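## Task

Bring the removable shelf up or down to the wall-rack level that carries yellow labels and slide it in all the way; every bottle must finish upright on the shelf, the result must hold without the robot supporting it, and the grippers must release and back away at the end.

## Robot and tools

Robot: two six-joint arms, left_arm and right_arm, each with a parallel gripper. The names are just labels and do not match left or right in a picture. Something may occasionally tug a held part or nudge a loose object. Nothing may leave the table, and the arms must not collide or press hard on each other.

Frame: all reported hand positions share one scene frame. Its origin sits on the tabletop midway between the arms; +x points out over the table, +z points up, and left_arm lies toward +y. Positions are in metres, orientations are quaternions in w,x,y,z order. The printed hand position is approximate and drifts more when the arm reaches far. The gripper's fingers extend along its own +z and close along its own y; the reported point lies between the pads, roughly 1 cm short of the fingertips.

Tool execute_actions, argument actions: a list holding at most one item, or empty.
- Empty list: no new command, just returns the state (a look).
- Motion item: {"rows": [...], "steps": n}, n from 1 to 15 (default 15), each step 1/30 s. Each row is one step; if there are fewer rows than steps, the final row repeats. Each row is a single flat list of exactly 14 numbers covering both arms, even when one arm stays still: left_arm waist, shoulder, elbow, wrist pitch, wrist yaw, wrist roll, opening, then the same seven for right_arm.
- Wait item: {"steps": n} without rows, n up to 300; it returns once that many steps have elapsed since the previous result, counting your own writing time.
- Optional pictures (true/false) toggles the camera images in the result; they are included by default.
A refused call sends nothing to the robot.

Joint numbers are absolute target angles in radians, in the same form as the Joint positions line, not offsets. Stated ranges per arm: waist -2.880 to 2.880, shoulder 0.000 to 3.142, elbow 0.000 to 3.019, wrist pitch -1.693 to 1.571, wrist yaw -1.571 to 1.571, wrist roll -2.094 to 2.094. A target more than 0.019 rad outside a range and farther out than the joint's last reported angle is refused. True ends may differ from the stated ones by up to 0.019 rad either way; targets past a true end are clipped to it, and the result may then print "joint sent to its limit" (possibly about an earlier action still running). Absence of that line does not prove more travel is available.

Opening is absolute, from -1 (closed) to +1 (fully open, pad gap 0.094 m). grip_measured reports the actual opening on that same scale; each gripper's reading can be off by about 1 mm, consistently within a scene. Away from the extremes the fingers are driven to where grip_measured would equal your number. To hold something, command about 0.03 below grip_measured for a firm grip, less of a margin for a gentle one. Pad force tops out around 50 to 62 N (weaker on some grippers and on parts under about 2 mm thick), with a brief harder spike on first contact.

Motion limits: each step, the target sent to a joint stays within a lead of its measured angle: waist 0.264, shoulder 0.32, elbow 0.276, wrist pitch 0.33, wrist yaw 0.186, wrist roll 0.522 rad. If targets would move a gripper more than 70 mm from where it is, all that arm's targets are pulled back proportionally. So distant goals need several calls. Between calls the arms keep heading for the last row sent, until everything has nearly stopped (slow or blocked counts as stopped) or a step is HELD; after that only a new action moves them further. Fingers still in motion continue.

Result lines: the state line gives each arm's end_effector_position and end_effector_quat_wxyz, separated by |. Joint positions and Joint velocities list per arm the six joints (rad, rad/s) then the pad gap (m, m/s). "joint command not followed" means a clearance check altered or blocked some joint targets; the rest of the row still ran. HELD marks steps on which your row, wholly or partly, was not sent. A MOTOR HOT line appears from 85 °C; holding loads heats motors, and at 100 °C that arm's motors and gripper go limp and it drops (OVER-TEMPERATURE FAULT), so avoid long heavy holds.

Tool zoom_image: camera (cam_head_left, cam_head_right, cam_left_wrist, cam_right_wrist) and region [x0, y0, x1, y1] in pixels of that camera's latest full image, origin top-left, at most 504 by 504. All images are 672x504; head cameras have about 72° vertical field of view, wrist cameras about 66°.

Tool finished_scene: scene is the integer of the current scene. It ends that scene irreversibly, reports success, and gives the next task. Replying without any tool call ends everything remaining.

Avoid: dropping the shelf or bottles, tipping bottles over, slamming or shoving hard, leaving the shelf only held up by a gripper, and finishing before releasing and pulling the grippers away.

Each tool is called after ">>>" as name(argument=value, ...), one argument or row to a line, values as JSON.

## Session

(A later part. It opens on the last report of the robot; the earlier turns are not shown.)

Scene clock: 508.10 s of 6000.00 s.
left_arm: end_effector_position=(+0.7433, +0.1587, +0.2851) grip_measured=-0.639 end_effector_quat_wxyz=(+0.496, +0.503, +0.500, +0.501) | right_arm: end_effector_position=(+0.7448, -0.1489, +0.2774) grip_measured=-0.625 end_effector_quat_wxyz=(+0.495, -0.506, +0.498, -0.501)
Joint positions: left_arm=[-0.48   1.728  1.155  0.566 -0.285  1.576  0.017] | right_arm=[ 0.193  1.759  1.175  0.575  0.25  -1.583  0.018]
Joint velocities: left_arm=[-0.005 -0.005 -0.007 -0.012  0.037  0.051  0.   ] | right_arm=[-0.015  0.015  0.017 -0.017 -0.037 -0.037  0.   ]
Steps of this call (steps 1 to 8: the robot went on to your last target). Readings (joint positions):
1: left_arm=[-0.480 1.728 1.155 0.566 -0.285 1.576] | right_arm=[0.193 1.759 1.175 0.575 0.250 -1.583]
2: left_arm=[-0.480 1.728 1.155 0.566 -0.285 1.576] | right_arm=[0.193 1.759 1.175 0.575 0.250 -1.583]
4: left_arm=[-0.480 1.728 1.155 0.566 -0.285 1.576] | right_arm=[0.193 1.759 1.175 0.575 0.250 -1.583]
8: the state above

>>> execute_actions(
  actions=[],
)

Scene clock: 522.60 s of 6000.00 s.
left_arm: end_effector_position=(+0.7433, +0.1587, +0.2851) grip_measured=-0.639 end_effector_quat_wxyz=(+0.496, +0.503, +0.500, +0.501) | right_arm: end_effector_position=(+0.7448, -0.1489, +0.2774) grip_measured=-0.625 end_effector_quat_wxyz=(+0.495, -0.506, +0.498, -0.501)
Joint positions: left_arm=[-0.48   1.728  1.155  0.566 -0.285  1.576  0.017] | right_arm=[ 0.193  1.759  1.175  0.575  0.25  -1.583  0.018]
Joint velocities: left_arm=[-0.015  0.005  0.002 -0.007 -0.037  0.022 -0.   ] | right_arm=[-0.005  0.005 -0.002 -0.022  0.051  0.007  0.   ]
Steps of this call (steps 1 to 15: the robot went on to your last target; steps 16 to 90: nothing new was sent; then 11.50 s passed at rest). Readings (joint positions):
1: left_arm=[-0.480 1.728 1.155 0.566 -0.285 1.576] | right_arm=[0.193 1.759 1.175 0.575 0.250 -1.583]
2: left_arm=[-0.480 1.728 1.155 0.566 -0.285 1.576] | right_arm=[0.193 1.759 1.175 0.575 0.250 -1.583]
4: left_arm=[-0.480 1.728 1.155 0.566 -0.285 1.576] | right_arm=[0.193 1.759 1.175 0.575 0.250 -1.583]
8: left_arm=[-0.480 1.728 1.155 0.566 -0.285 1.576] | right_arm=[0.193 1.759 1.175 0.575 0.250 -1.583]
90: the state above
All arms were judged still, so your last target was given up. Only a new action makes them travel on or press farther. Fingers that are still opening or closing keep moving.

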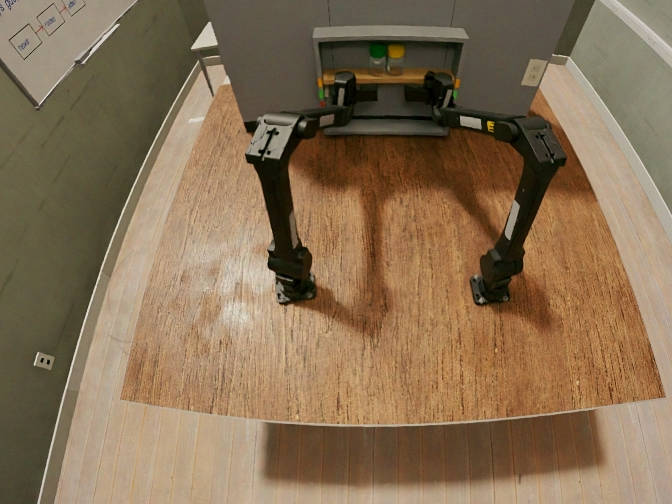

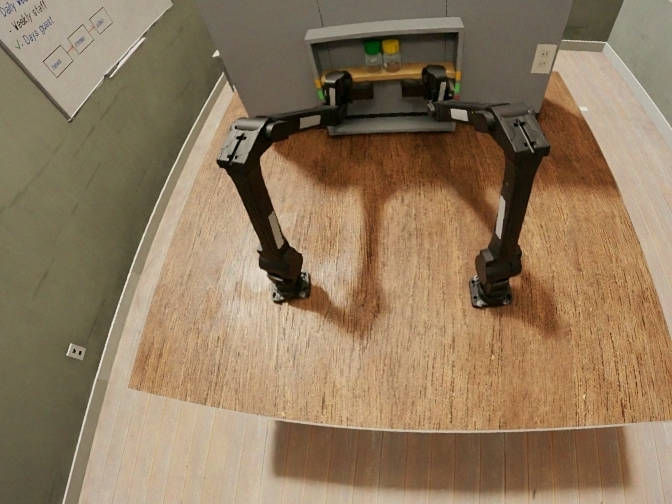

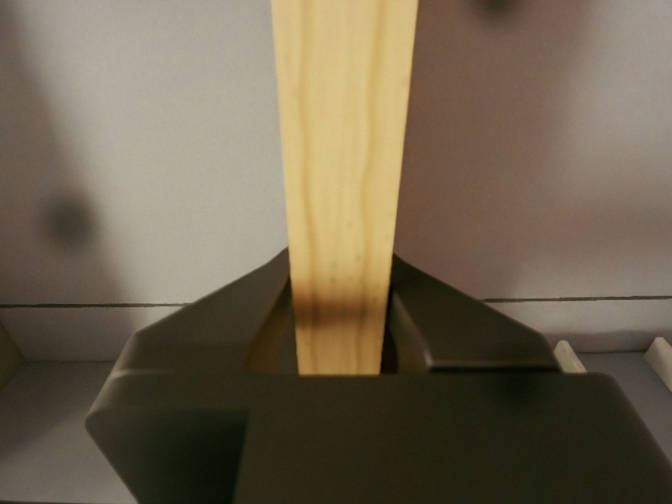

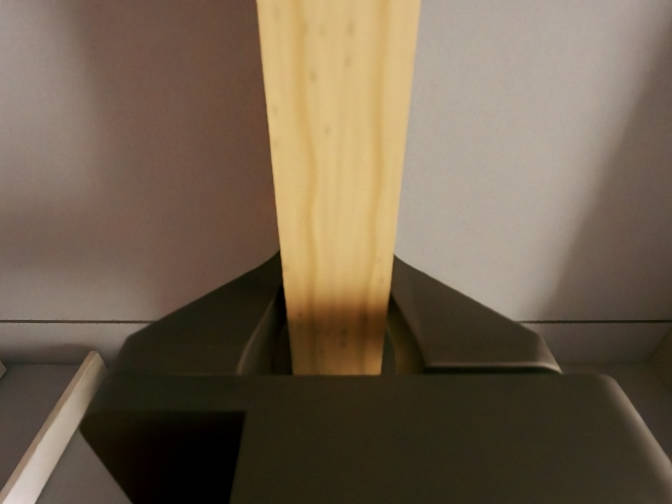

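>>> zoom_image(
  camera="cam_head_left",
  region=[290, 20, 490, 150],
)

>>> zoom_image(
  camera="cam_head_right",
  region=[290, 10, 490, 140],
)

Region (290, 20, 490, 150) of cam_head_left's 672x504 image, scaled by 2.520, with more detail than that image has; it fills the top 328 rows of this view, and the rest is white.

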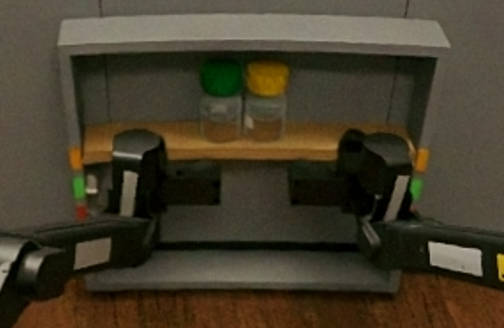

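Region (290, 10, 490, 140) of cam_head_right's 672x504 image, scaled by 2.520, with more detail than that image has; it fills the top 328 rows of this view, and the rest is white.

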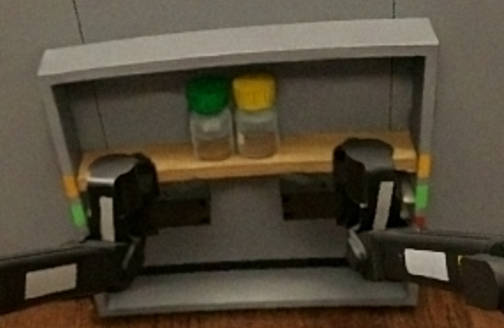

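>>> execute_actions(
  actions=[
    {"rows": [[-0.473,1.741,1.1755,0.586,-0.281,1.58,-0.675,0.185,1.766,1.1795,0.604,0.250,-1.582,-0.66],[-0.473,1.741,1.175,0.587,-0.281,1.58,-0.675,0.185,1.766,1.179,0.605,0.250,-1.582,-0.66],[-0.473,1.741,1.174,0.588,-0.281,1.58,-0.675,0.185,1.766,1.178,0.606,0.250,-1.582,-0.66],[-0.473,1.741,1.173,0.589,-0.281,1.58,-0.675,0.185,1.766,1.177,0.607,0.250,-1.582,-0.66],[-0.473,1.741,1.172,0.590,-0.281,1.58,-0.675,0.185,1.766,1.1762,0.608,0.250,-1.582,-0.66],[-0.473,1.741,1.171,0.591,-0.281,1.58,-0.675,0.185,1.766,1.1755,0.609,0.250,-1.582,-0.66],[-0.473,1.741,1.170,0.592,-0.281,1.58,-0.675,0.185,1.766,1.1748,0.610,0.250,-1.582,-0.66],[-0.473,1.741,1.169,0.593,-0.281,1.58,-0.675,0.185,1.766,1.174,0.611,0.250,-1.582,-0.66],[-0.473,1.741,1.168,0.594,-0.281,1.58,-0.675,0.185,1.766,1.1735,0.612,0.250,-1.582,-0.66]], "steps": 15},
  ],
  pictures=false,
)

>>> execute_actions(
  actions=[
    {"steps": 10},
  ],
  pictures=false,
)

Scene clock: 532.27 s of 6000.00 s.
left_arm: end_effector_position=(+0.7433, +0.1587, +0.2851) grip_measured=-0.639 end_effector_quat_wxyz=(+0.496, +0.503, +0.500, +0.501) | right_arm: end_effector_position=(+0.7448, -0.1489, +0.2774) grip_measured=-0.625 end_effector_quat_wxyz=(+0.495, -0.506, +0.498, -0.501)
Joint positions: left_arm=[-0.48   1.728  1.155  0.566 -0.285  1.576  0.017] | right_arm=[ 0.193  1.759  1.175  0.575  0.25  -1.583  0.018]
Joint velocities: left_arm=[-0.005  0.005  0.017  0.002 -0.022 -0.037 -0.001] | right_arm=[-0.015 -0.015  0.002  0.007  0.051  0.051 -0.001]
Steps of this call (steps 1 to 90: nothing new was sent; then 6.17 s passed at rest; steps 91 to 105: all 15 steps of this action). Readings (joint positions):
91: left_arm=[-0.480 1.728 1.155 0.566 -0.285 1.576] | right_arm=[0.193 1.759 1.175 0.575 0.250 -1.583]
92: left_arm=[-0.480 1.728 1.155 0.566 -0.285 1.576] | right_arm=[0.193 1.759 1.175 0.575 0.250 -1.583]
94: left_arm=[-0.480 1.728 1.155 0.566 -0.285 1.576] | right_arm=[0.193 1.759 1.175 0.575 0.250 -1.583]
98: left_arm=[-0.480 1.728 1.155 0.566 -0.285 1.576] | right_arm=[0.193 1.759 1.175 0.575 0.250 -1.583]
105: the state above

Scene clock: 532.60 s of 6000.00 s.
left_arm: end_effector_position=(+0.7433, +0.1587, +0.2851) grip_measured=-0.639 end_effector_quat_wxyz=(+0.496, +0.503, +0.500, +0.501) | right_arm: end_effector_position=(+0.7448, -0.1489, +0.2774) grip_measured=-0.625 end_effector_quat_wxyz=(+0.495, -0.506, +0.498, -0.501)
Joint positions: left_arm=[-0.48   1.728  1.155  0.566 -0.285  1.576  0.017] | right_arm=[ 0.193  1.759  1.175  0.575  0.25  -1.583  0.018]
Joint velocities: left_arm=[-0.005 -0.015 -0.007 -0.002  0.022 -0.051 -0.   ] | right_arm=[ 0.005 -0.015 -0.002 -0.017  0.066 -0.037 -0.001]
Steps of this call (steps 1 to 10: the robot went on to your last target). Readings (joint positions):
1: left_arm=[-0.480 1.728 1.155 0.566 -0.285 1.576] | right_arm=[0.193 1.759 1.175 0.575 0.250 -1.583]
2: left_arm=[-0.480 1.728 1.155 0.566 -0.285 1.576] | right_arm=[0.193 1.759 1.175 0.575 0.250 -1.583]
4: left_arm=[-0.480 1.728 1.155 0.566 -0.285 1.576] | right_arm=[0.193 1.759 1.175 0.575 0.250 -1.583]
8: left_arm=[-0.480 1.728 1.155 0.566 -0.285 1.576] | right_arm=[0.193 1.759 1.175 0.575 0.250 -1.583]
10: the state above

>>> execute_actions(
  actions=[
    {"rows": [[-0.475,1.739,1.169,0.590,-0.282,1.58,-0.675,0.187,1.765,1.177,0.606,0.250,-1.582,-0.66],[-0.476,1.737,1.170,0.586,-0.283,1.58,-0.672,0.188,1.764,1.181,0.600,0.250,-1.582,-0.657],[-0.477,1.735,1.171,0.582,-0.283,1.58,-0.668,0.189,1.763,1.185,0.594,0.250,-1.582,-0.653],[-0.478,1.733,1.172,0.578,-0.284,1.58,-0.664,0.190,1.762,1.189,0.588,0.250,-1.582,-0.649],[-0.479,1.731,1.173,0.574,-0.284,1.58,-0.66,0.191,1.761,1.192,0.583,0.250,-1.582,-0.645],[-0.479,1.730,1.173,0.572,-0.285,1.58,-0.655,0.192,1.761,1.193,0.581,0.250,-1.582,-0.64],[-0.479,1.730,1.173,0.572,-0.285,1.58,-0.65,0.192,1.761,1.193,0.581,0.250,-1.582,-0.635],[-0.479,1.730,1.173,0.572,-0.285,1.58,-0.645,0.192,1.761,1.193,0.581,0.250,-1.582,-0.63],[-0.479,1.730,1.173,0.572,-0.285,1.58,-0.64,0.192,1.761,1.193,0.581,0.250,-1.582,-0.625],[-0.479,1.730,1.173,0.572,-0.285,1.58,-0.632,0.192,1.761,1.193,0.581,0.250,-1.582,-0.617],[-0.479,1.730,1.173,0.572,-0.285,1.58,-0.62,0.192,1.761,1.193,0.581,0.250,-1.582,-0.605],[-0.479,1.730,1.173,0.572,-0.285,1.58,-0.605,0.192,1.761,1.193,0.581,0.250,-1.582,-0.59],[-0.479,1.730,1.173,0.572,-0.285,1.58,-0.59,0.192,1.761,1.193,0.581,0.250,-1.582,-0.575],[-0.479,1.730,1.173,0.572,-0.285,1.58,-0.57,0.192,1.761,1.193,0.581,0.250,-1.582,-0.555],[-0.479,1.730,1.173,0.572,-0.285,1.58,-0.55,0.192,1.761,1.193,0.581,0.250,-1.582,-0.535]], "steps": 15},
  ],
  pictures=false,
)

>>> execute_actions(
  actions=[
    {"rows": [[-0.479,1.730,1.173,0.572,-0.285,1.58,-0.52,0.192,1.761,1.193,0.581,0.250,-1.582,-0.505],[-0.479,1.730,1.173,0.572,-0.285,1.58,-0.48,0.192,1.761,1.193,0.581,0.250,-1.582,-0.47],[-0.479,1.730,1.173,0.572,-0.285,1.58,-0.43,0.192,1.761,1.193,0.581,0.250,-1.582,-0.42],[-0.479,1.730,1.173,0.572,-0.285,1.58,-0.37,0.192,1.761,1.193,0.581,0.250,-1.582,-0.36],[-0.479,1.730,1.173,0.572,-0.285,1.58,-0.30,0.192,1.761,1.193,0.581,0.250,-1.582,-0.30],[-0.479,1.730,1.173,0.572,-0.285,1.58,-0.23,0.192,1.761,1.193,0.581,0.250,-1.582,-0.23],[-0.479,1.730,1.173,0.572,-0.285,1.58,-0.16,0.192,1.761,1.193,0.581,0.250,-1.582,-0.16],[-0.479,1.730,1.173,0.572,-0.285,1.58,-0.09,0.192,1.761,1.193,0.581,0.250,-1.582,-0.09],[-0.479,1.730,1.173,0.572,-0.285,1.58,-0.03,0.192,1.761,1.193,0.581,0.250,-1.582,-0.03],[-0.479,1.730,1.173,0.572,-0.285,1.58,0.03,0.192,1.761,1.193,0.581,0.250,-1.582,0.03],[-0.479,1.730,1.173,0.572,-0.285,1.58,0.07,0.192,1.761,1.193,0.581,0.250,-1.582,0.07],[-0.479,1.730,1.173,0.572,-0.285,1.58,0.1,0.192,1.761,1.193,0.581,0.250,-1.582,0.1]], "steps": 15},
  ],
  pictures=false,
)

>>> execute_actions(
  actions=[
    {"steps": 10},
  ],
  pictures=true,
)

Scene clock: 547.23 s of 6000.00 s.
left_arm: end_effector_position=(+0.7433, +0.1588, +0.2851) grip_measured=-0.563 end_effector_quat_wxyz=(+0.496, +0.503, +0.501, +0.501) | right_arm: end_effector_position=(+0.7448, -0.1489, +0.2774) grip_measured=-0.547 end_effector_quat_wxyz=(+0.495, -0.506, +0.498, -0.501)
Joint positions: left_arm=[-0.48   1.728  1.155  0.566 -0.285  1.576  0.021] | right_arm=[ 0.193  1.759  1.175  0.575  0.25  -1.583  0.021]
Joint velocities: left_arm=[-0.005  0.005  0.007 -0.007  0.007 -0.022  0.02 ] | right_arm=[-0.005  0.005 -0.002 -0.017  0.081  0.007  0.019]
Steps of this call (steps 1 to 15: the robot went on to your last target; steps 16 to 90: nothing new was sent; then 11.13 s passed at rest; steps 91 to 105: all 15 steps of this action). Readings (joint positions):
91: left_arm=[-0.480 1.728 1.155 0.566 -0.285 1.576] | right_arm=[0.193 1.759 1.175 0.575 0.250 -1.583]
92: left_arm=[-0.480 1.728 1.155 0.566 -0.285 1.576] | right_arm=[0.193 1.759 1.175 0.575 0.250 -1.583]
94: left_arm=[-0.480 1.728 1.155 0.566 -0.285 1.576] | right_arm=[0.193 1.759 1.175 0.575 0.250 -1.583]
98: left_arm=[-0.480 1.728 1.155 0.566 -0.285 1.576] | right_arm=[0.193 1.759 1.175 0.575 0.250 -1.583]
105: the state above

Scene clock: 547.73 s of 6000.00 s.
left_arm: end_effector_position=(+0.7433, +0.1588, +0.2851) grip_measured=+0.097 end_effector_quat_wxyz=(+0.496, +0.503, +0.501, +0.501) | right_arm: end_effector_position=(+0.7448, -0.1489, +0.2774) grip_measured=+0.097 end_effector_quat_wxyz=(+0.495, -0.506, +0.498, -0.501)
Joint positions: left_arm=[-0.48   1.728  1.155  0.566 -0.285  1.576  0.052] | right_arm=[ 0.193  1.759  1.175  0.575  0.25  -1.583  0.052]
Joint velocities: left_arm=[-0.005  0.005  0.002  0.002  0.051 -0.007  0.001] | right_arm=[-0.005 -0.005  0.012  0.012 -0.066  0.007 -0.001]
Steps of this call (steps 1 to 15: all 15 steps of this action). Readings (joint positions):
1: left_arm=[-0.480 1.728 1.155 0.566 -0.285 1.576] | right_arm=[0.193 1.759 1.175 0.575 0.250 -1.583]
2: left_arm=[-0.480 1.728 1.155 0.566 -0.285 1.576] | right_arm=[0.193 1.759 1.175 0.575 0.250 -1.583]
4: left_arm=[-0.480 1.728 1.155 0.566 -0.285 1.576] | right_arm=[0.193 1.759 1.175 0.575 0.250 -1.583]
8: left_arm=[-0.480 1.728 1.155 0.566 -0.285 1.576] | right_arm=[0.193 1.759 1.175 0.575 0.250 -1.583]
15: the state above

Scene clock: 548.07 s of 6000.00 s.
left_arm: end_effector_position=(+0.7433, +0.1588, +0.2851) grip_measured=+0.097 end_effector_quat_wxyz=(+0.496, +0.503, +0.501, +0.501) | right_arm: end_effector_position=(+0.7448, -0.1489, +0.2774) grip_measured=+0.098 end_effector_quat_wxyz=(+0.495, -0.506, +0.498, -0.501)
Joint positions: left_arm=[-0.48   1.728  1.155  0.566 -0.285  1.576  0.052] | right_arm=[ 0.193  1.759  1.175  0.575  0.25  -1.583  0.052]
Joint velocities: left_arm=[-0.005 -0.024  0.007  0.007 -0.037  0.022 -0.   ] | right_arm=[ 0.005  0.005  0.027 -0.017  0.066  0.007 -0.   ]
Steps of this call (steps 1 to 10: the robot went on to your last target). Readings (joint positions):
1: left_arm=[-0.480 1.728 1.155 0.566 -0.285 1.576] | right_arm=[0.193 1.759 1.175 0.575 0.250 -1.583]
2: left_arm=[-0.480 1.728 1.155 0.566 -0.285 1.576] | right_arm=[0.193 1.759 1.175 0.575 0.250 -1.583]
4: left_arm=[-0.480 1.728 1.155 0.566 -0.285 1.576] | right_arm=[0.193 1.759 1.175 0.575 0.250 -1.583]
8: left_arm=[-0.480 1.728 1.155 0.566 -0.285 1.576] | right_arm=[0.193 1.759 1.175 0.575 0.250 -1.583]
10: the state above

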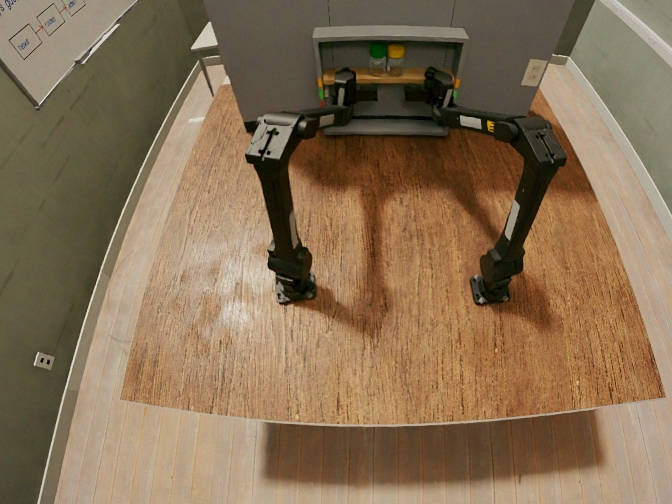

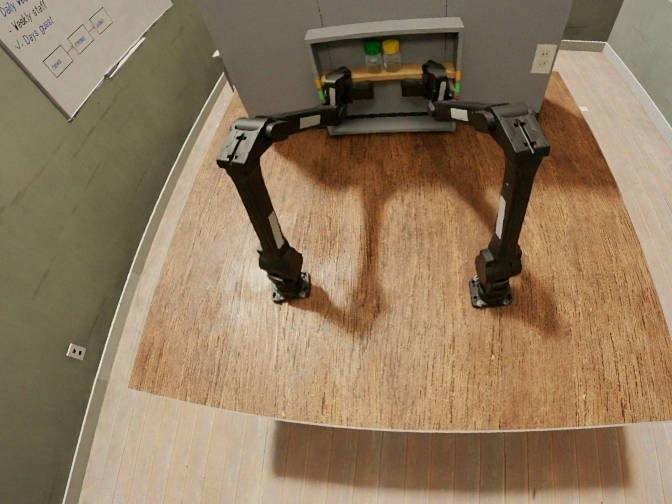

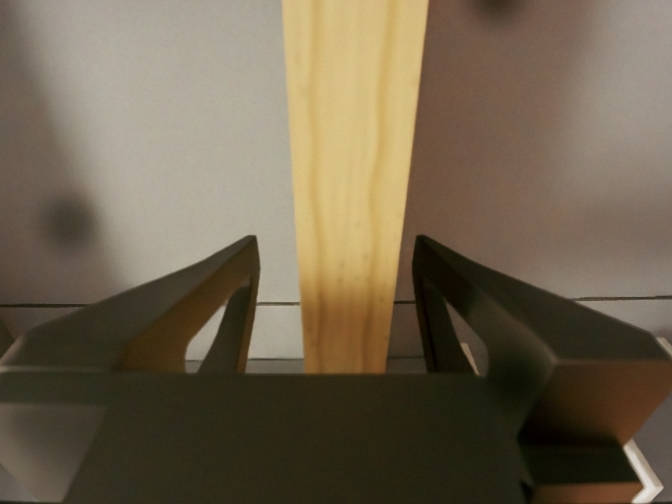

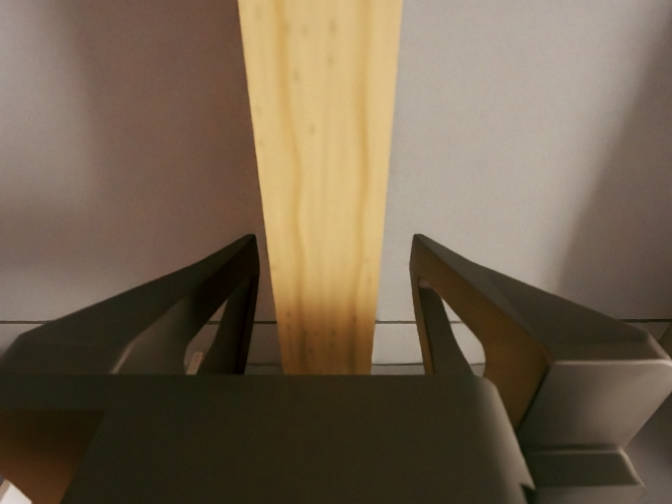

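>>> execute_actions(
  actions=[
    {"rows": [[-0.482,1.724,1.168,0.578,-0.286,1.58,0.1,0.195,1.755,1.188,0.587,0.251,-1.582,0.1],[-0.485,1.716,1.160,0.585,-0.288,1.58,0.1,0.198,1.747,1.180,0.594,0.253,-1.582,0.1],[-0.488,1.705,1.148,0.593,-0.290,1.58,0.1,0.2018,1.7363,1.1692,0.6034,0.2548,-1.582,0.1],[-0.4896,1.6998,1.1403,0.5952,-0.2913,1.58,0.1,0.2031,1.7307,1.1613,0.6059,0.2562,-1.582,0.1],[-0.4915,1.6929,1.1310,0.5980,-0.2930,1.58,0.1,0.2047,1.7237,1.1516,0.6090,0.2579,-1.582,0.1],[-0.4937,1.6847,1.1201,0.6012,-0.2951,1.58,0.1,0.2067,1.7155,1.1401,0.6127,0.2599,-1.582,0.1],[-0.4962,1.6755,1.1078,0.6049,-0.2974,1.58,0.1,0.2088,1.7062,1.1270,0.6168,0.2621,-1.582,0.1],[-0.4990,1.6653,1.0942,0.6089,-0.2999,1.58,0.1,0.2112,1.6959,1.1126,0.6214,0.2646,-1.582,0.1],[-0.5020,1.6542,1.0794,0.6133,-0.3027,1.58,0.1,0.2138,1.6848,1.0971,0.6264,0.2673,-1.582,0.1],[-0.5052,1.6425,1.0636,0.6180,-0.3056,1.58,0.1,0.2166,1.6730,1.0804,0.6316,0.2701,-1.582,0.1],[-0.5086,1.6301,1.0471,0.6229,-0.3087,1.58,0.1,0.2195,1.6605,1.0630,0.6372,0.2731,-1.582,0.1],[-0.5120,1.6173,1.0299,0.6280,-0.3119,1.58,0.1,0.2225,1.6476,1.0448,0.6429,0.2762,-1.582,0.1],[-0.5156,1.6040,1.0122,0.6333,-0.3152,1.58,0.1,0.2256,1.6342,1.0262,0.6489,0.2794,-1.582,0.1],[-0.5193,1.5906,0.9942,0.6386,-0.3186,1.58,0.1,0.2288,1.6207,1.0072,0.6549,0.2827,-1.582,0.1],[-0.523,1.577,0.976,0.644,-0.322,1.58,0.1,0.232,1.607,0.988,0.661,0.286,-1.582,0.1]], "steps": 15},
  ],
  pictures=false,
)

>>> execute_actions(
  actions=[
    {"rows": [[-0.5274,1.5637,0.9603,0.6463,-0.3264,1.58,0.1,0.2359,1.5937,0.9720,0.6638,0.2899,-1.582,0.1],[-0.5317,1.5506,0.9448,0.6486,-0.3307,1.58,0.1,0.2398,1.5806,0.9562,0.6666,0.2938,-1.582,0.1],[-0.5360,1.5376,0.9295,0.6508,-0.3350,1.58,0.1,0.2435,1.5676,0.9406,0.6693,0.2975,-1.582,0.1],[-0.5402,1.5251,0.9147,0.6530,-0.3392,1.58,0.1,0.2472,1.5551,0.9255,0.6719,0.3012,-1.582,0.1],[-0.5442,1.5130,0.9004,0.6551,-0.3432,1.58,0.1,0.2508,1.5430,0.9110,0.6745,0.3048,-1.582,0.1],[-0.5480,1.5015,0.8868,0.6571,-0.3470,1.58,0.1,0.2542,1.5315,0.8971,0.6769,0.3082,-1.582,0.1],[-0.5516,1.4907,0.8741,0.6589,-0.3506,1.58,0.1,0.2573,1.5207,0.8841,0.6792,0.3113,-1.582,0.1],[-0.5549,1.4807,0.8623,0.6607,-0.3539,1.58,0.1,0.2602,1.5107,0.8721,0.6813,0.3142,-1.582,0.1],[-0.5578,1.4717,0.8517,0.6622,-0.3568,1.58,0.1,0.2629,1.5017,0.8613,0.6832,0.3169,-1.582,0.1],[-0.5605,1.4637,0.8423,0.6636,-0.3595,1.58,0.1,0.2652,1.4937,0.8517,0.6849,0.3192,-1.582,0.1],[-0.5627,1.4569,0.8343,0.6648,-0.3617,1.58,0.1,0.2672,1.4869,0.8436,0.6863,0.3212,-1.582,0.1],[-0.5645,1.4514,0.8278,0.6657,-0.3635,1.58,0.1,0.2688,1.4814,0.8370,0.6874,0.3228,-1.582,0.1],[-0.5659,1.4474,0.8230,0.6664,-0.3649,1.58,0.1,0.2700,1.4774,0.8321,0.6883,0.3240,-1.582,0.1],[-0.5667,1.4449,0.8200,0.6669,-0.3657,1.58,0.1,0.2707,1.4749,0.8290,0.6888,0.3247,-1.582,0.1],[-0.567,1.444,0.819,0.667,-0.366,1.58,0.1,0.271,1.474,0.828,0.689,0.325,-1.582,0.1]], "steps": 15},
  ],
  pictures=false,
)

>>> execute_actions(
  actions=[
    {"steps": 15},
  ],
  pictures=true,
)

Scene clock: 602.70 s of 6000.00 s.
left_arm: end_effector_position=(+0.6941, +0.1602, +0.2712) grip_measured=+0.097 end_effector_quat_wxyz=(+0.488, +0.508, +0.505, +0.498) | right_arm: end_effector_position=(+0.6949, -0.1509, +0.2915) grip_measured=+0.098 end_effector_quat_wxyz=(+0.503, -0.494, +0.494, -0.509)
Joint positions: left_arm=[-0.506  1.636  1.002  0.607 -0.316  1.576  0.052] | right_arm=[ 0.216  1.64   1.034  0.631  0.279 -1.583  0.052]
Joint velocities: left_arm=[-0.151 -0.464 -0.505  0.144 -0.11  -0.066  0.   ] | right_arm=[ 0.132 -0.405 -0.505  0.178  0.095  0.095 -0.001]
Steps of this call (steps 1 to 15: the robot went on to your last target; steps 16 to 90: nothing new was sent; then 51.13 s passed at rest; steps 91 to 105: all 15 steps of this action). Readings (joint positions):
91: left_arm=[-0.480 1.728 1.155 0.566 -0.285 1.576] | right_arm=[0.193 1.759 1.175 0.575 0.250 -1.583]
92: left_arm=[-0.480 1.728 1.155 0.566 -0.285 1.576] | right_arm=[0.193 1.759 1.175 0.576 0.250 -1.583]
94: left_arm=[-0.480 1.727 1.151 0.568 -0.287 1.576] | right_arm=[0.193 1.756 1.175 0.580 0.252 -1.583]
98: left_arm=[-0.483 1.715 1.115 0.577 -0.295 1.576] | right_arm=[0.195 1.729 1.150 0.595 0.259 -1.583]
105: the state above

Scene clock: 603.20 s of 6000.00 s.
left_arm: end_effector_position=(+0.6225, +0.1581, +0.2810) grip_measured=+0.097 end_effector_quat_wxyz=(+0.496, +0.504, +0.500, +0.500) | right_arm: end_effector_position=(+0.6243, -0.1485, +0.2967) grip_measured=+0.098 end_effector_quat_wxyz=(+0.509, -0.491, +0.491, -0.509)
Joint positions: left_arm=[-0.559  1.467  0.818  0.641 -0.362  1.576  0.052] | right_arm=[ 0.262  1.479  0.846  0.671  0.321 -1.583  0.052]
Joint velocities: left_arm=[-0.024 -0.073 -0.105  0.002  0.007  0.007  0.001] | right_arm=[ 0.024 -0.093 -0.11  -0.002  0.037 -0.037 -0.002]
Steps of this call (steps 1 to 15: all 15 steps of this action). Readings (joint positions):
1: left_arm=[-0.511 1.620 0.984 0.611 -0.320 1.576] | right_arm=[0.219 1.627 1.016 0.636 0.283 -1.583]
2: left_arm=[-0.516 1.604 0.968 0.615 -0.324 1.576] | right_arm=[0.224 1.613 0.998 0.641 0.287 -1.583]
4: left_arm=[-0.525 1.573 0.936 0.621 -0.332 1.576] | right_arm=[0.232 1.586 0.965 0.648 0.294 -1.583]
8: left_arm=[-0.542 1.520 0.881 0.632 -0.347 1.576] | right_arm=[0.247 1.535 0.907 0.660 0.308 -1.583]
15: the state above

Scene clock: 603.70 s of 6000.00 s.
left_arm: end_effector_position=(+0.6210, +0.1581, +0.2803) grip_measured=+0.097 end_effector_quat_wxyz=(+0.496, +0.505, +0.500, +0.500) | right_arm: end_effector_position=(+0.6228, -0.1484, +0.2962) grip_measured=+0.098 end_effector_quat_wxyz=(+0.509, -0.491, +0.491, -0.509)
Joint positions: left_arm=[-0.561  1.465  0.814  0.641 -0.363  1.576  0.052] | right_arm=[ 0.264  1.476  0.842  0.673  0.322 -1.583  0.052]
Joint velocities: left_arm=[-0.015 -0.005 -0.012 -0.017 -0.066 -0.037 -0.   ] | right_arm=[-0.015 -0.034  0.002 -0.012 -0.022 -0.081 -0.   ]
Steps of this call (steps 1 to 15: the robot went on to your last target). Readings (joint positions):
1: left_arm=[-0.560 1.465 0.815 0.641 -0.363 1.576] | right_arm=[0.263 1.477 0.843 0.672 0.321 -1.583]
2: left_arm=[-0.561 1.465 0.814 0.641 -0.363 1.576] | right_arm=[0.263 1.476 0.842 0.673 0.321 -1.583]
4: left_arm=[-0.561 1.465 0.814 0.641 -0.363 1.576] | right_arm=[0.264 1.476 0.842 0.673 0.322 -1.583]
8: left_arm=[-0.561 1.465 0.814 0.641 -0.363 1.576] | right_arm=[0.264 1.476 0.842 0.673 0.322 -1.583]
15: the state above
All arms were judged still, so your last target was given up. Only a new action makes them travel on or press farther. Fingers that are still opening or closing keep moving.

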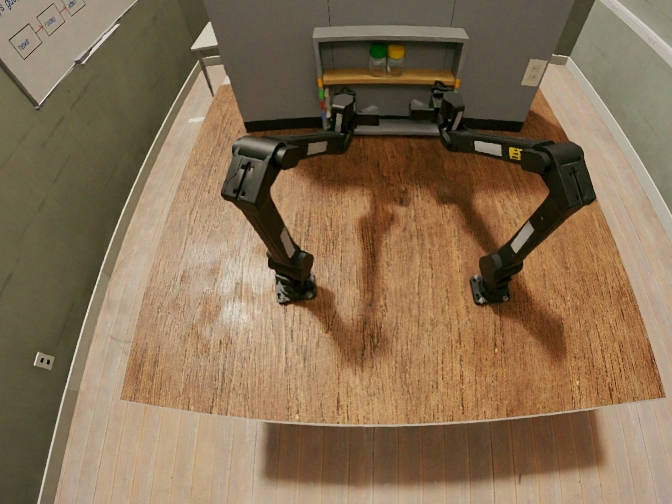

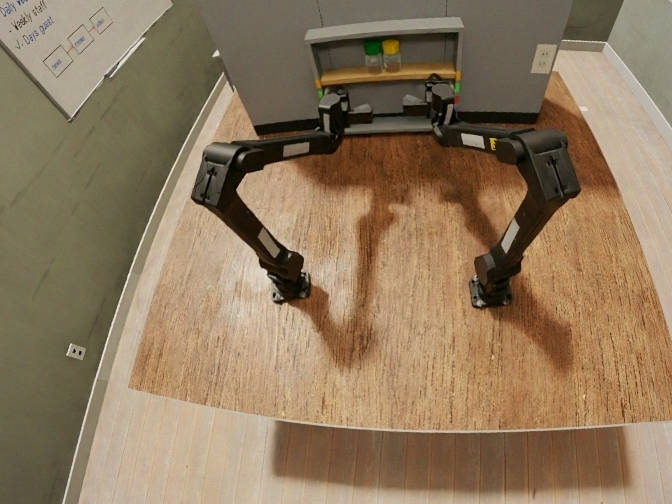

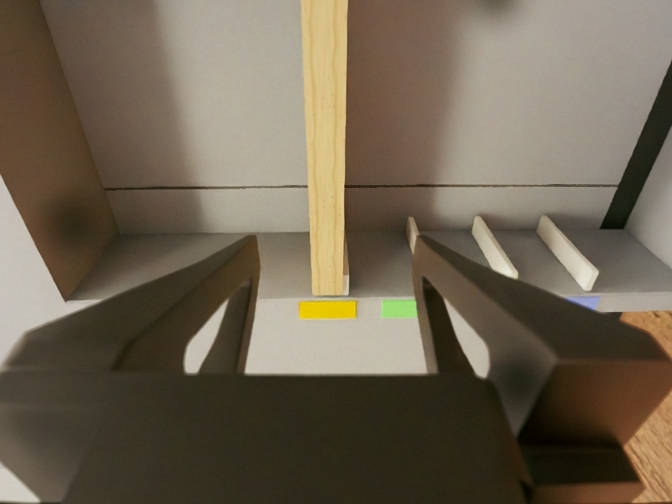

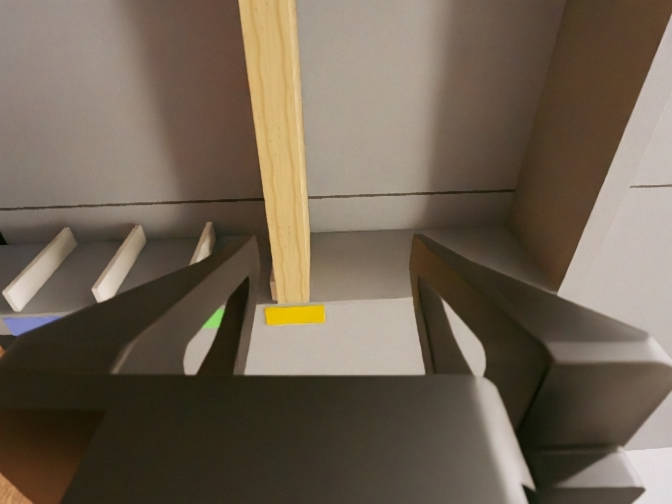

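>>> zoom_image(
  camera="cam_head_left",
  region=[300, 20, 480, 140],
)

>>> zoom_image(
  camera="cam_left_wrist",
  region=[240, 170, 440, 330],
)

>>> zoom_image(
  camera="cam_right_wrist",
  region=[190, 170, 390, 340],
)

Region (300, 20, 480, 140) of cam_head_left's 672x504 image, scaled by 2.800, with more detail than that image has.

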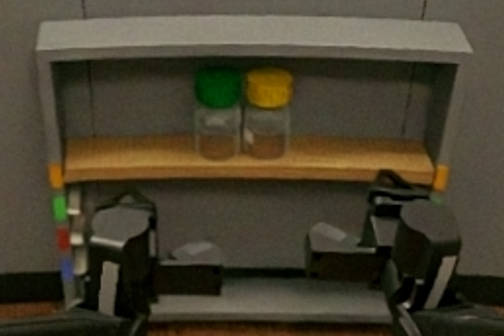

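Region (240, 170, 440, 330) of cam_left_wrist's 672x504 image, scaled by 2.520, with more detail than that image has; it fills the top 403 rows of this view, and the rest is white.

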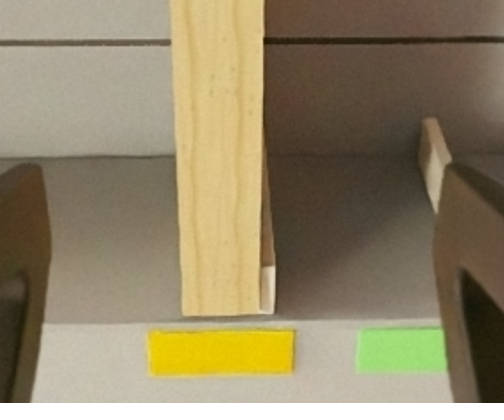

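Region (190, 170, 390, 340) of cam_right_wrist's 672x504 image, scaled by 2.520, with more detail than that image has; it fills the top 428 rows of this view, and the rest is white.

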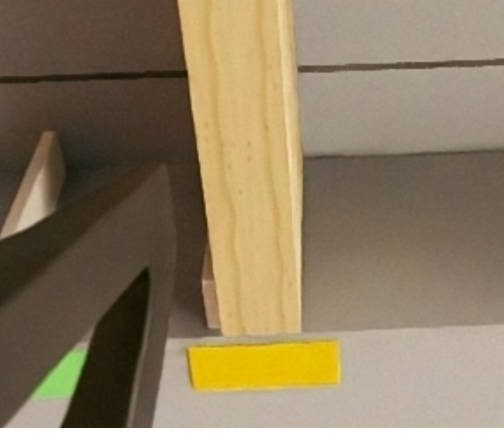

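>>> execute_actions(
  actions=[
    {"rows": [[-0.562,1.460,0.830,0.654,-0.364,1.58,0.05,0.266,1.482,0.845,0.680,0.323,-1.582,0.05],[-0.557,1.476,0.842,0.640,-0.361,1.58,-0.02,0.260,1.492,0.863,0.669,0.320,-1.582,-0.02],[-0.5521,1.4906,0.8537,0.6283,-0.3581,1.58,-0.1,0.2554,1.5024,0.8811,0.6597,0.3174,-1.582,-0.1],[-0.5507,1.4947,0.8586,0.6278,-0.3568,1.58,-0.18,0.2542,1.5070,0.8855,0.6588,0.3162,-1.582,-0.18],[-0.5490,1.4997,0.8646,0.6271,-0.3551,1.58,-0.26,0.2527,1.5126,0.8909,0.6577,0.3147,-1.582,-0.26],[-0.5470,1.5055,0.8715,0.6264,-0.3532,1.58,-0.34,0.2510,1.5192,0.8972,0.6564,0.3130,-1.582,-0.34],[-0.5448,1.5120,0.8793,0.6256,-0.3510,1.58,-0.42,0.2491,1.5266,0.9043,0.6549,0.3111,-1.582,-0.42],[-0.5424,1.5191,0.8878,0.6246,-0.3486,1.58,-0.5,0.2470,1.5347,0.9120,0.6533,0.3090,-1.582,-0.5],[-0.5398,1.5267,0.8969,0.6237,-0.3461,1.58,-0.58,0.2447,1.5433,0.9202,0.6515,0.3067,-1.582,-0.58],[-0.5371,1.5346,0.9065,0.6227,-0.3435,1.58,-0.66,0.2424,1.5523,0.9289,0.6497,0.3044,-1.582,-0.66],[-0.5343,1.5429,0.9164,0.6216,-0.3407,1.58,-0.74,0.2400,1.5617,0.9378,0.6479,0.3020,-1.582,-0.74],[-0.5314,1.5513,0.9264,0.6205,-0.3379,1.58,-0.81,0.2375,1.5712,0.9469,0.6460,0.2995,-1.582,-0.81],[-0.5286,1.5597,0.9366,0.6195,-0.3351,1.58,-0.87,0.2350,1.5808,0.9561,0.6440,0.2970,-1.582,-0.87],[-0.5257,1.5681,0.9466,0.6184,-0.3323,1.58,-0.91,0.2325,1.5903,0.9652,0.6421,0.2945,-1.582,-0.91],[-0.5229,1.5764,0.9565,0.6173,-0.3295,1.58,-0.93,0.2301,1.5997,0.9741,0.6403,0.2921,-1.582,-0.93]], "steps": 15},
  ],
  pictures=false,
)

>>> execute_actions(
  actions=[
    {"rows": [[-0.5202,1.5843,0.9661,0.6163,-0.3269,1.58,-0.93,0.2278,1.6087,0.9828,0.6385,0.2898,-1.582,-0.93],[-0.5176,1.5919,0.9752,0.6154,-0.3244,1.58,-0.93,0.2255,1.6173,0.9910,0.6367,0.2875,-1.582,-0.93],[-0.5152,1.5990,0.9837,0.6144,-0.3220,1.58,-0.93,0.2234,1.6254,0.9987,0.6351,0.2854,-1.582,-0.93],[-0.5130,1.6055,0.9915,0.6136,-0.3198,1.58,-0.93,0.2215,1.6328,1.0058,0.6336,0.2835,-1.582,-0.93],[-0.5110,1.6113,0.9984,0.6129,-0.3179,1.58,-0.93,0.2198,1.6394,1.0121,0.6323,0.2818,-1.582,-0.93],[-0.5093,1.6163,1.0044,0.6122,-0.3162,1.58,-0.93,0.2183,1.6450,1.0175,0.6312,0.2803,-1.582,-0.93],[-0.5079,1.6204,1.0093,0.6117,-0.3149,1.58,-0.93,0.2171,1.6496,1.0219,0.6303,0.2791,-1.582,-0.93],[-0.5069,1.6234,1.0129,0.6113,-0.3139,1.58,-0.93,0.2163,1.6531,1.0252,0.6296,0.2783,-1.582,-0.93],[-0.5062,1.6253,1.0152,0.6111,-0.3132,1.58,-0.93,0.2157,1.6552,1.0273,0.6292,0.2777,-1.582,-0.93],[-0.506,1.626,1.016,0.611,-0.313,1.58,-0.93,0.2155,1.656,1.028,0.629,0.2775,-1.582,-0.93]], "steps": 15},
  ],
  pictures=false,
)

>>> execute_actions(
  actions=[
    {"steps": 8},
  ],
  pictures=true,
)

Scene clock: 662.87 s of 6000.00 s.
left_arm: end_effector_position=(+0.6517, +0.1575, +0.2726) grip_measured=-0.913 end_effector_quat_wxyz=(+0.493, +0.509, +0.501, +0.497) | right_arm: end_effector_position=(+0.6525, -0.1467, +0.2760) grip_measured=-0.914 end_effector_quat_wxyz=(+0.498, -0.505, +0.496, -0.502)
Joint positions: left_arm=[-0.537  1.543  0.887  0.633 -0.335  1.576  0.004] | right_arm=[ 0.245  1.564  0.907  0.655  0.297 -1.583  0.004]
Joint velocities: left_arm=[ 0.093  0.23   0.295 -0.056  0.051  0.037 -0.027] | right_arm=[-0.093  0.288  0.271 -0.061 -0.081 -0.007 -0.029]
Steps of this call (steps 1 to 90: nothing new was sent; then 55.67 s passed at rest; steps 91 to 105: all 15 steps of this action). Readings (joint positions):
91: left_arm=[-0.561 1.465 0.814 0.641 -0.363 1.576] | right_arm=[0.264 1.476 0.842 0.673 0.322 -1.583]
92: left_arm=[-0.561 1.465 0.814 0.641 -0.363 1.576] | right_arm=[0.264 1.476 0.842 0.673 0.322 -1.583]
94: left_arm=[-0.560 1.466 0.814 0.641 -0.361 1.576] | right_arm=[0.263 1.478 0.842 0.673 0.320 -1.583]
98: left_arm=[-0.557 1.482 0.822 0.641 -0.354 1.576] | right_arm=[0.261 1.494 0.849 0.668 0.314 -1.583]
105: the state above

Scene clock: 663.37 s of 6000.00 s.
left_arm: end_effector_position=(+0.6816, +0.1601, +0.2753) grip_measured=-0.927 end_effector_quat_wxyz=(+0.494, +0.505, +0.501, +0.499) | right_arm: end_effector_position=(+0.6814, -0.1500, +0.2651) grip_measured=-0.928 end_effector_quat_wxyz=(+0.491, -0.509, +0.500, -0.500)
Joint positions: left_arm=[-0.512  1.606  0.967  0.624 -0.316  1.576  0.003] | right_arm=[ 0.223  1.637  0.978  0.64   0.281 -1.583  0.003]
Joint velocities: left_arm=[-0.024 -0.005 -0.007  0.012 -0.051  0.037 -0.001] | right_arm=[-0.015  0.005  0.007  0.002  0.022  0.022  0.001]
Steps of this call (steps 1 to 15: all 15 steps of this action). Readings (joint positions):
1: left_arm=[-0.533 1.551 0.898 0.632 -0.333 1.576] | right_arm=[0.242 1.573 0.917 0.653 0.295 -1.583]
2: left_arm=[-0.530 1.559 0.908 0.631 -0.330 1.576] | right_arm=[0.239 1.582 0.926 0.651 0.293 -1.583]
4: left_arm=[-0.525 1.573 0.927 0.629 -0.325 1.576] | right_arm=[0.234 1.599 0.943 0.648 0.289 -1.583]
8: left_arm=[-0.516 1.596 0.957 0.627 -0.318 1.576] | right_arm=[0.226 1.626 0.969 0.643 0.283 -1.583]
15: the state above

Scene clock: 663.63 s of 6000.00 s.
left_arm: end_effector_position=(+0.6816, +0.1601, +0.2753) grip_measured=-0.927 end_effector_quat_wxyz=(+0.494, +0.505, +0.501, +0.499) | right_arm: end_effector_position=(+0.6814, -0.1500, +0.2651) grip_measured=-0.928 end_effector_quat_wxyz=(+0.491, -0.509, +0.500, -0.500)
Joint positions: left_arm=[-0.512  1.606  0.967  0.624 -0.316  1.576  0.003] | right_arm=[ 0.223  1.637  0.978  0.64   0.281 -1.583  0.003]
Joint velocities: left_arm=[ 0.015 -0.005  0.002  0.007 -0.037 -0.022  0.001] | right_arm=[-0.015 -0.015  0.007 -0.032 -0.022  0.007 -0.001]
Steps of this call (steps 1 to 8: the robot went on to your last target). Readings (joint positions):
1: left_arm=[-0.512 1.606 0.967 0.624 -0.316 1.576] | right_arm=[0.223 1.637 0.978 0.640 0.281 -1.583]
2: left_arm=[-0.512 1.606 0.967 0.624 -0.316 1.576] | right_arm=[0.223 1.637 0.978 0.640 0.281 -1.583]
4: left_arm=[-0.512 1.606 0.967 0.624 -0.316 1.576] | right_arm=[0.223 1.637 0.978 0.640 0.281 -1.583]
8: the state above

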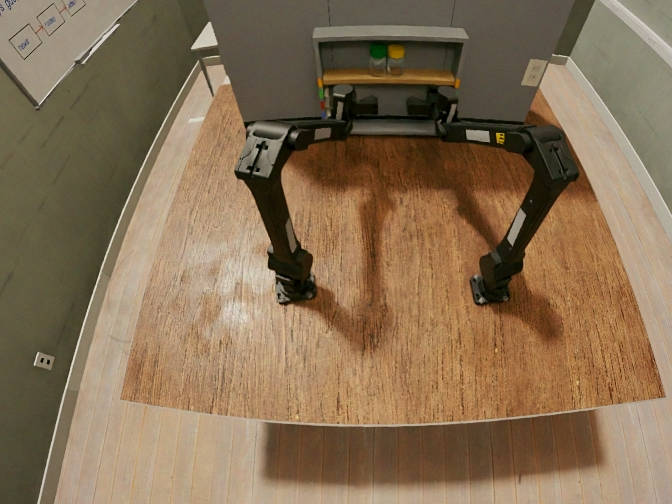

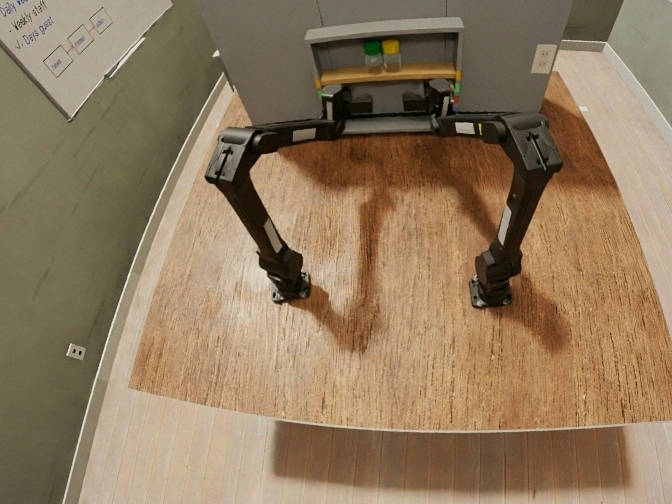

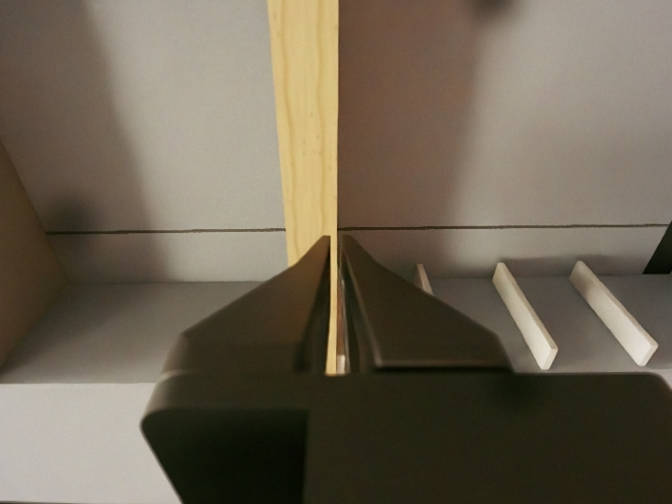

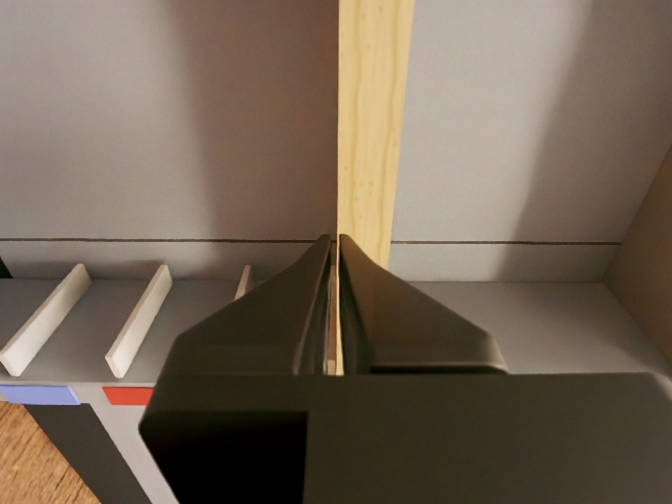

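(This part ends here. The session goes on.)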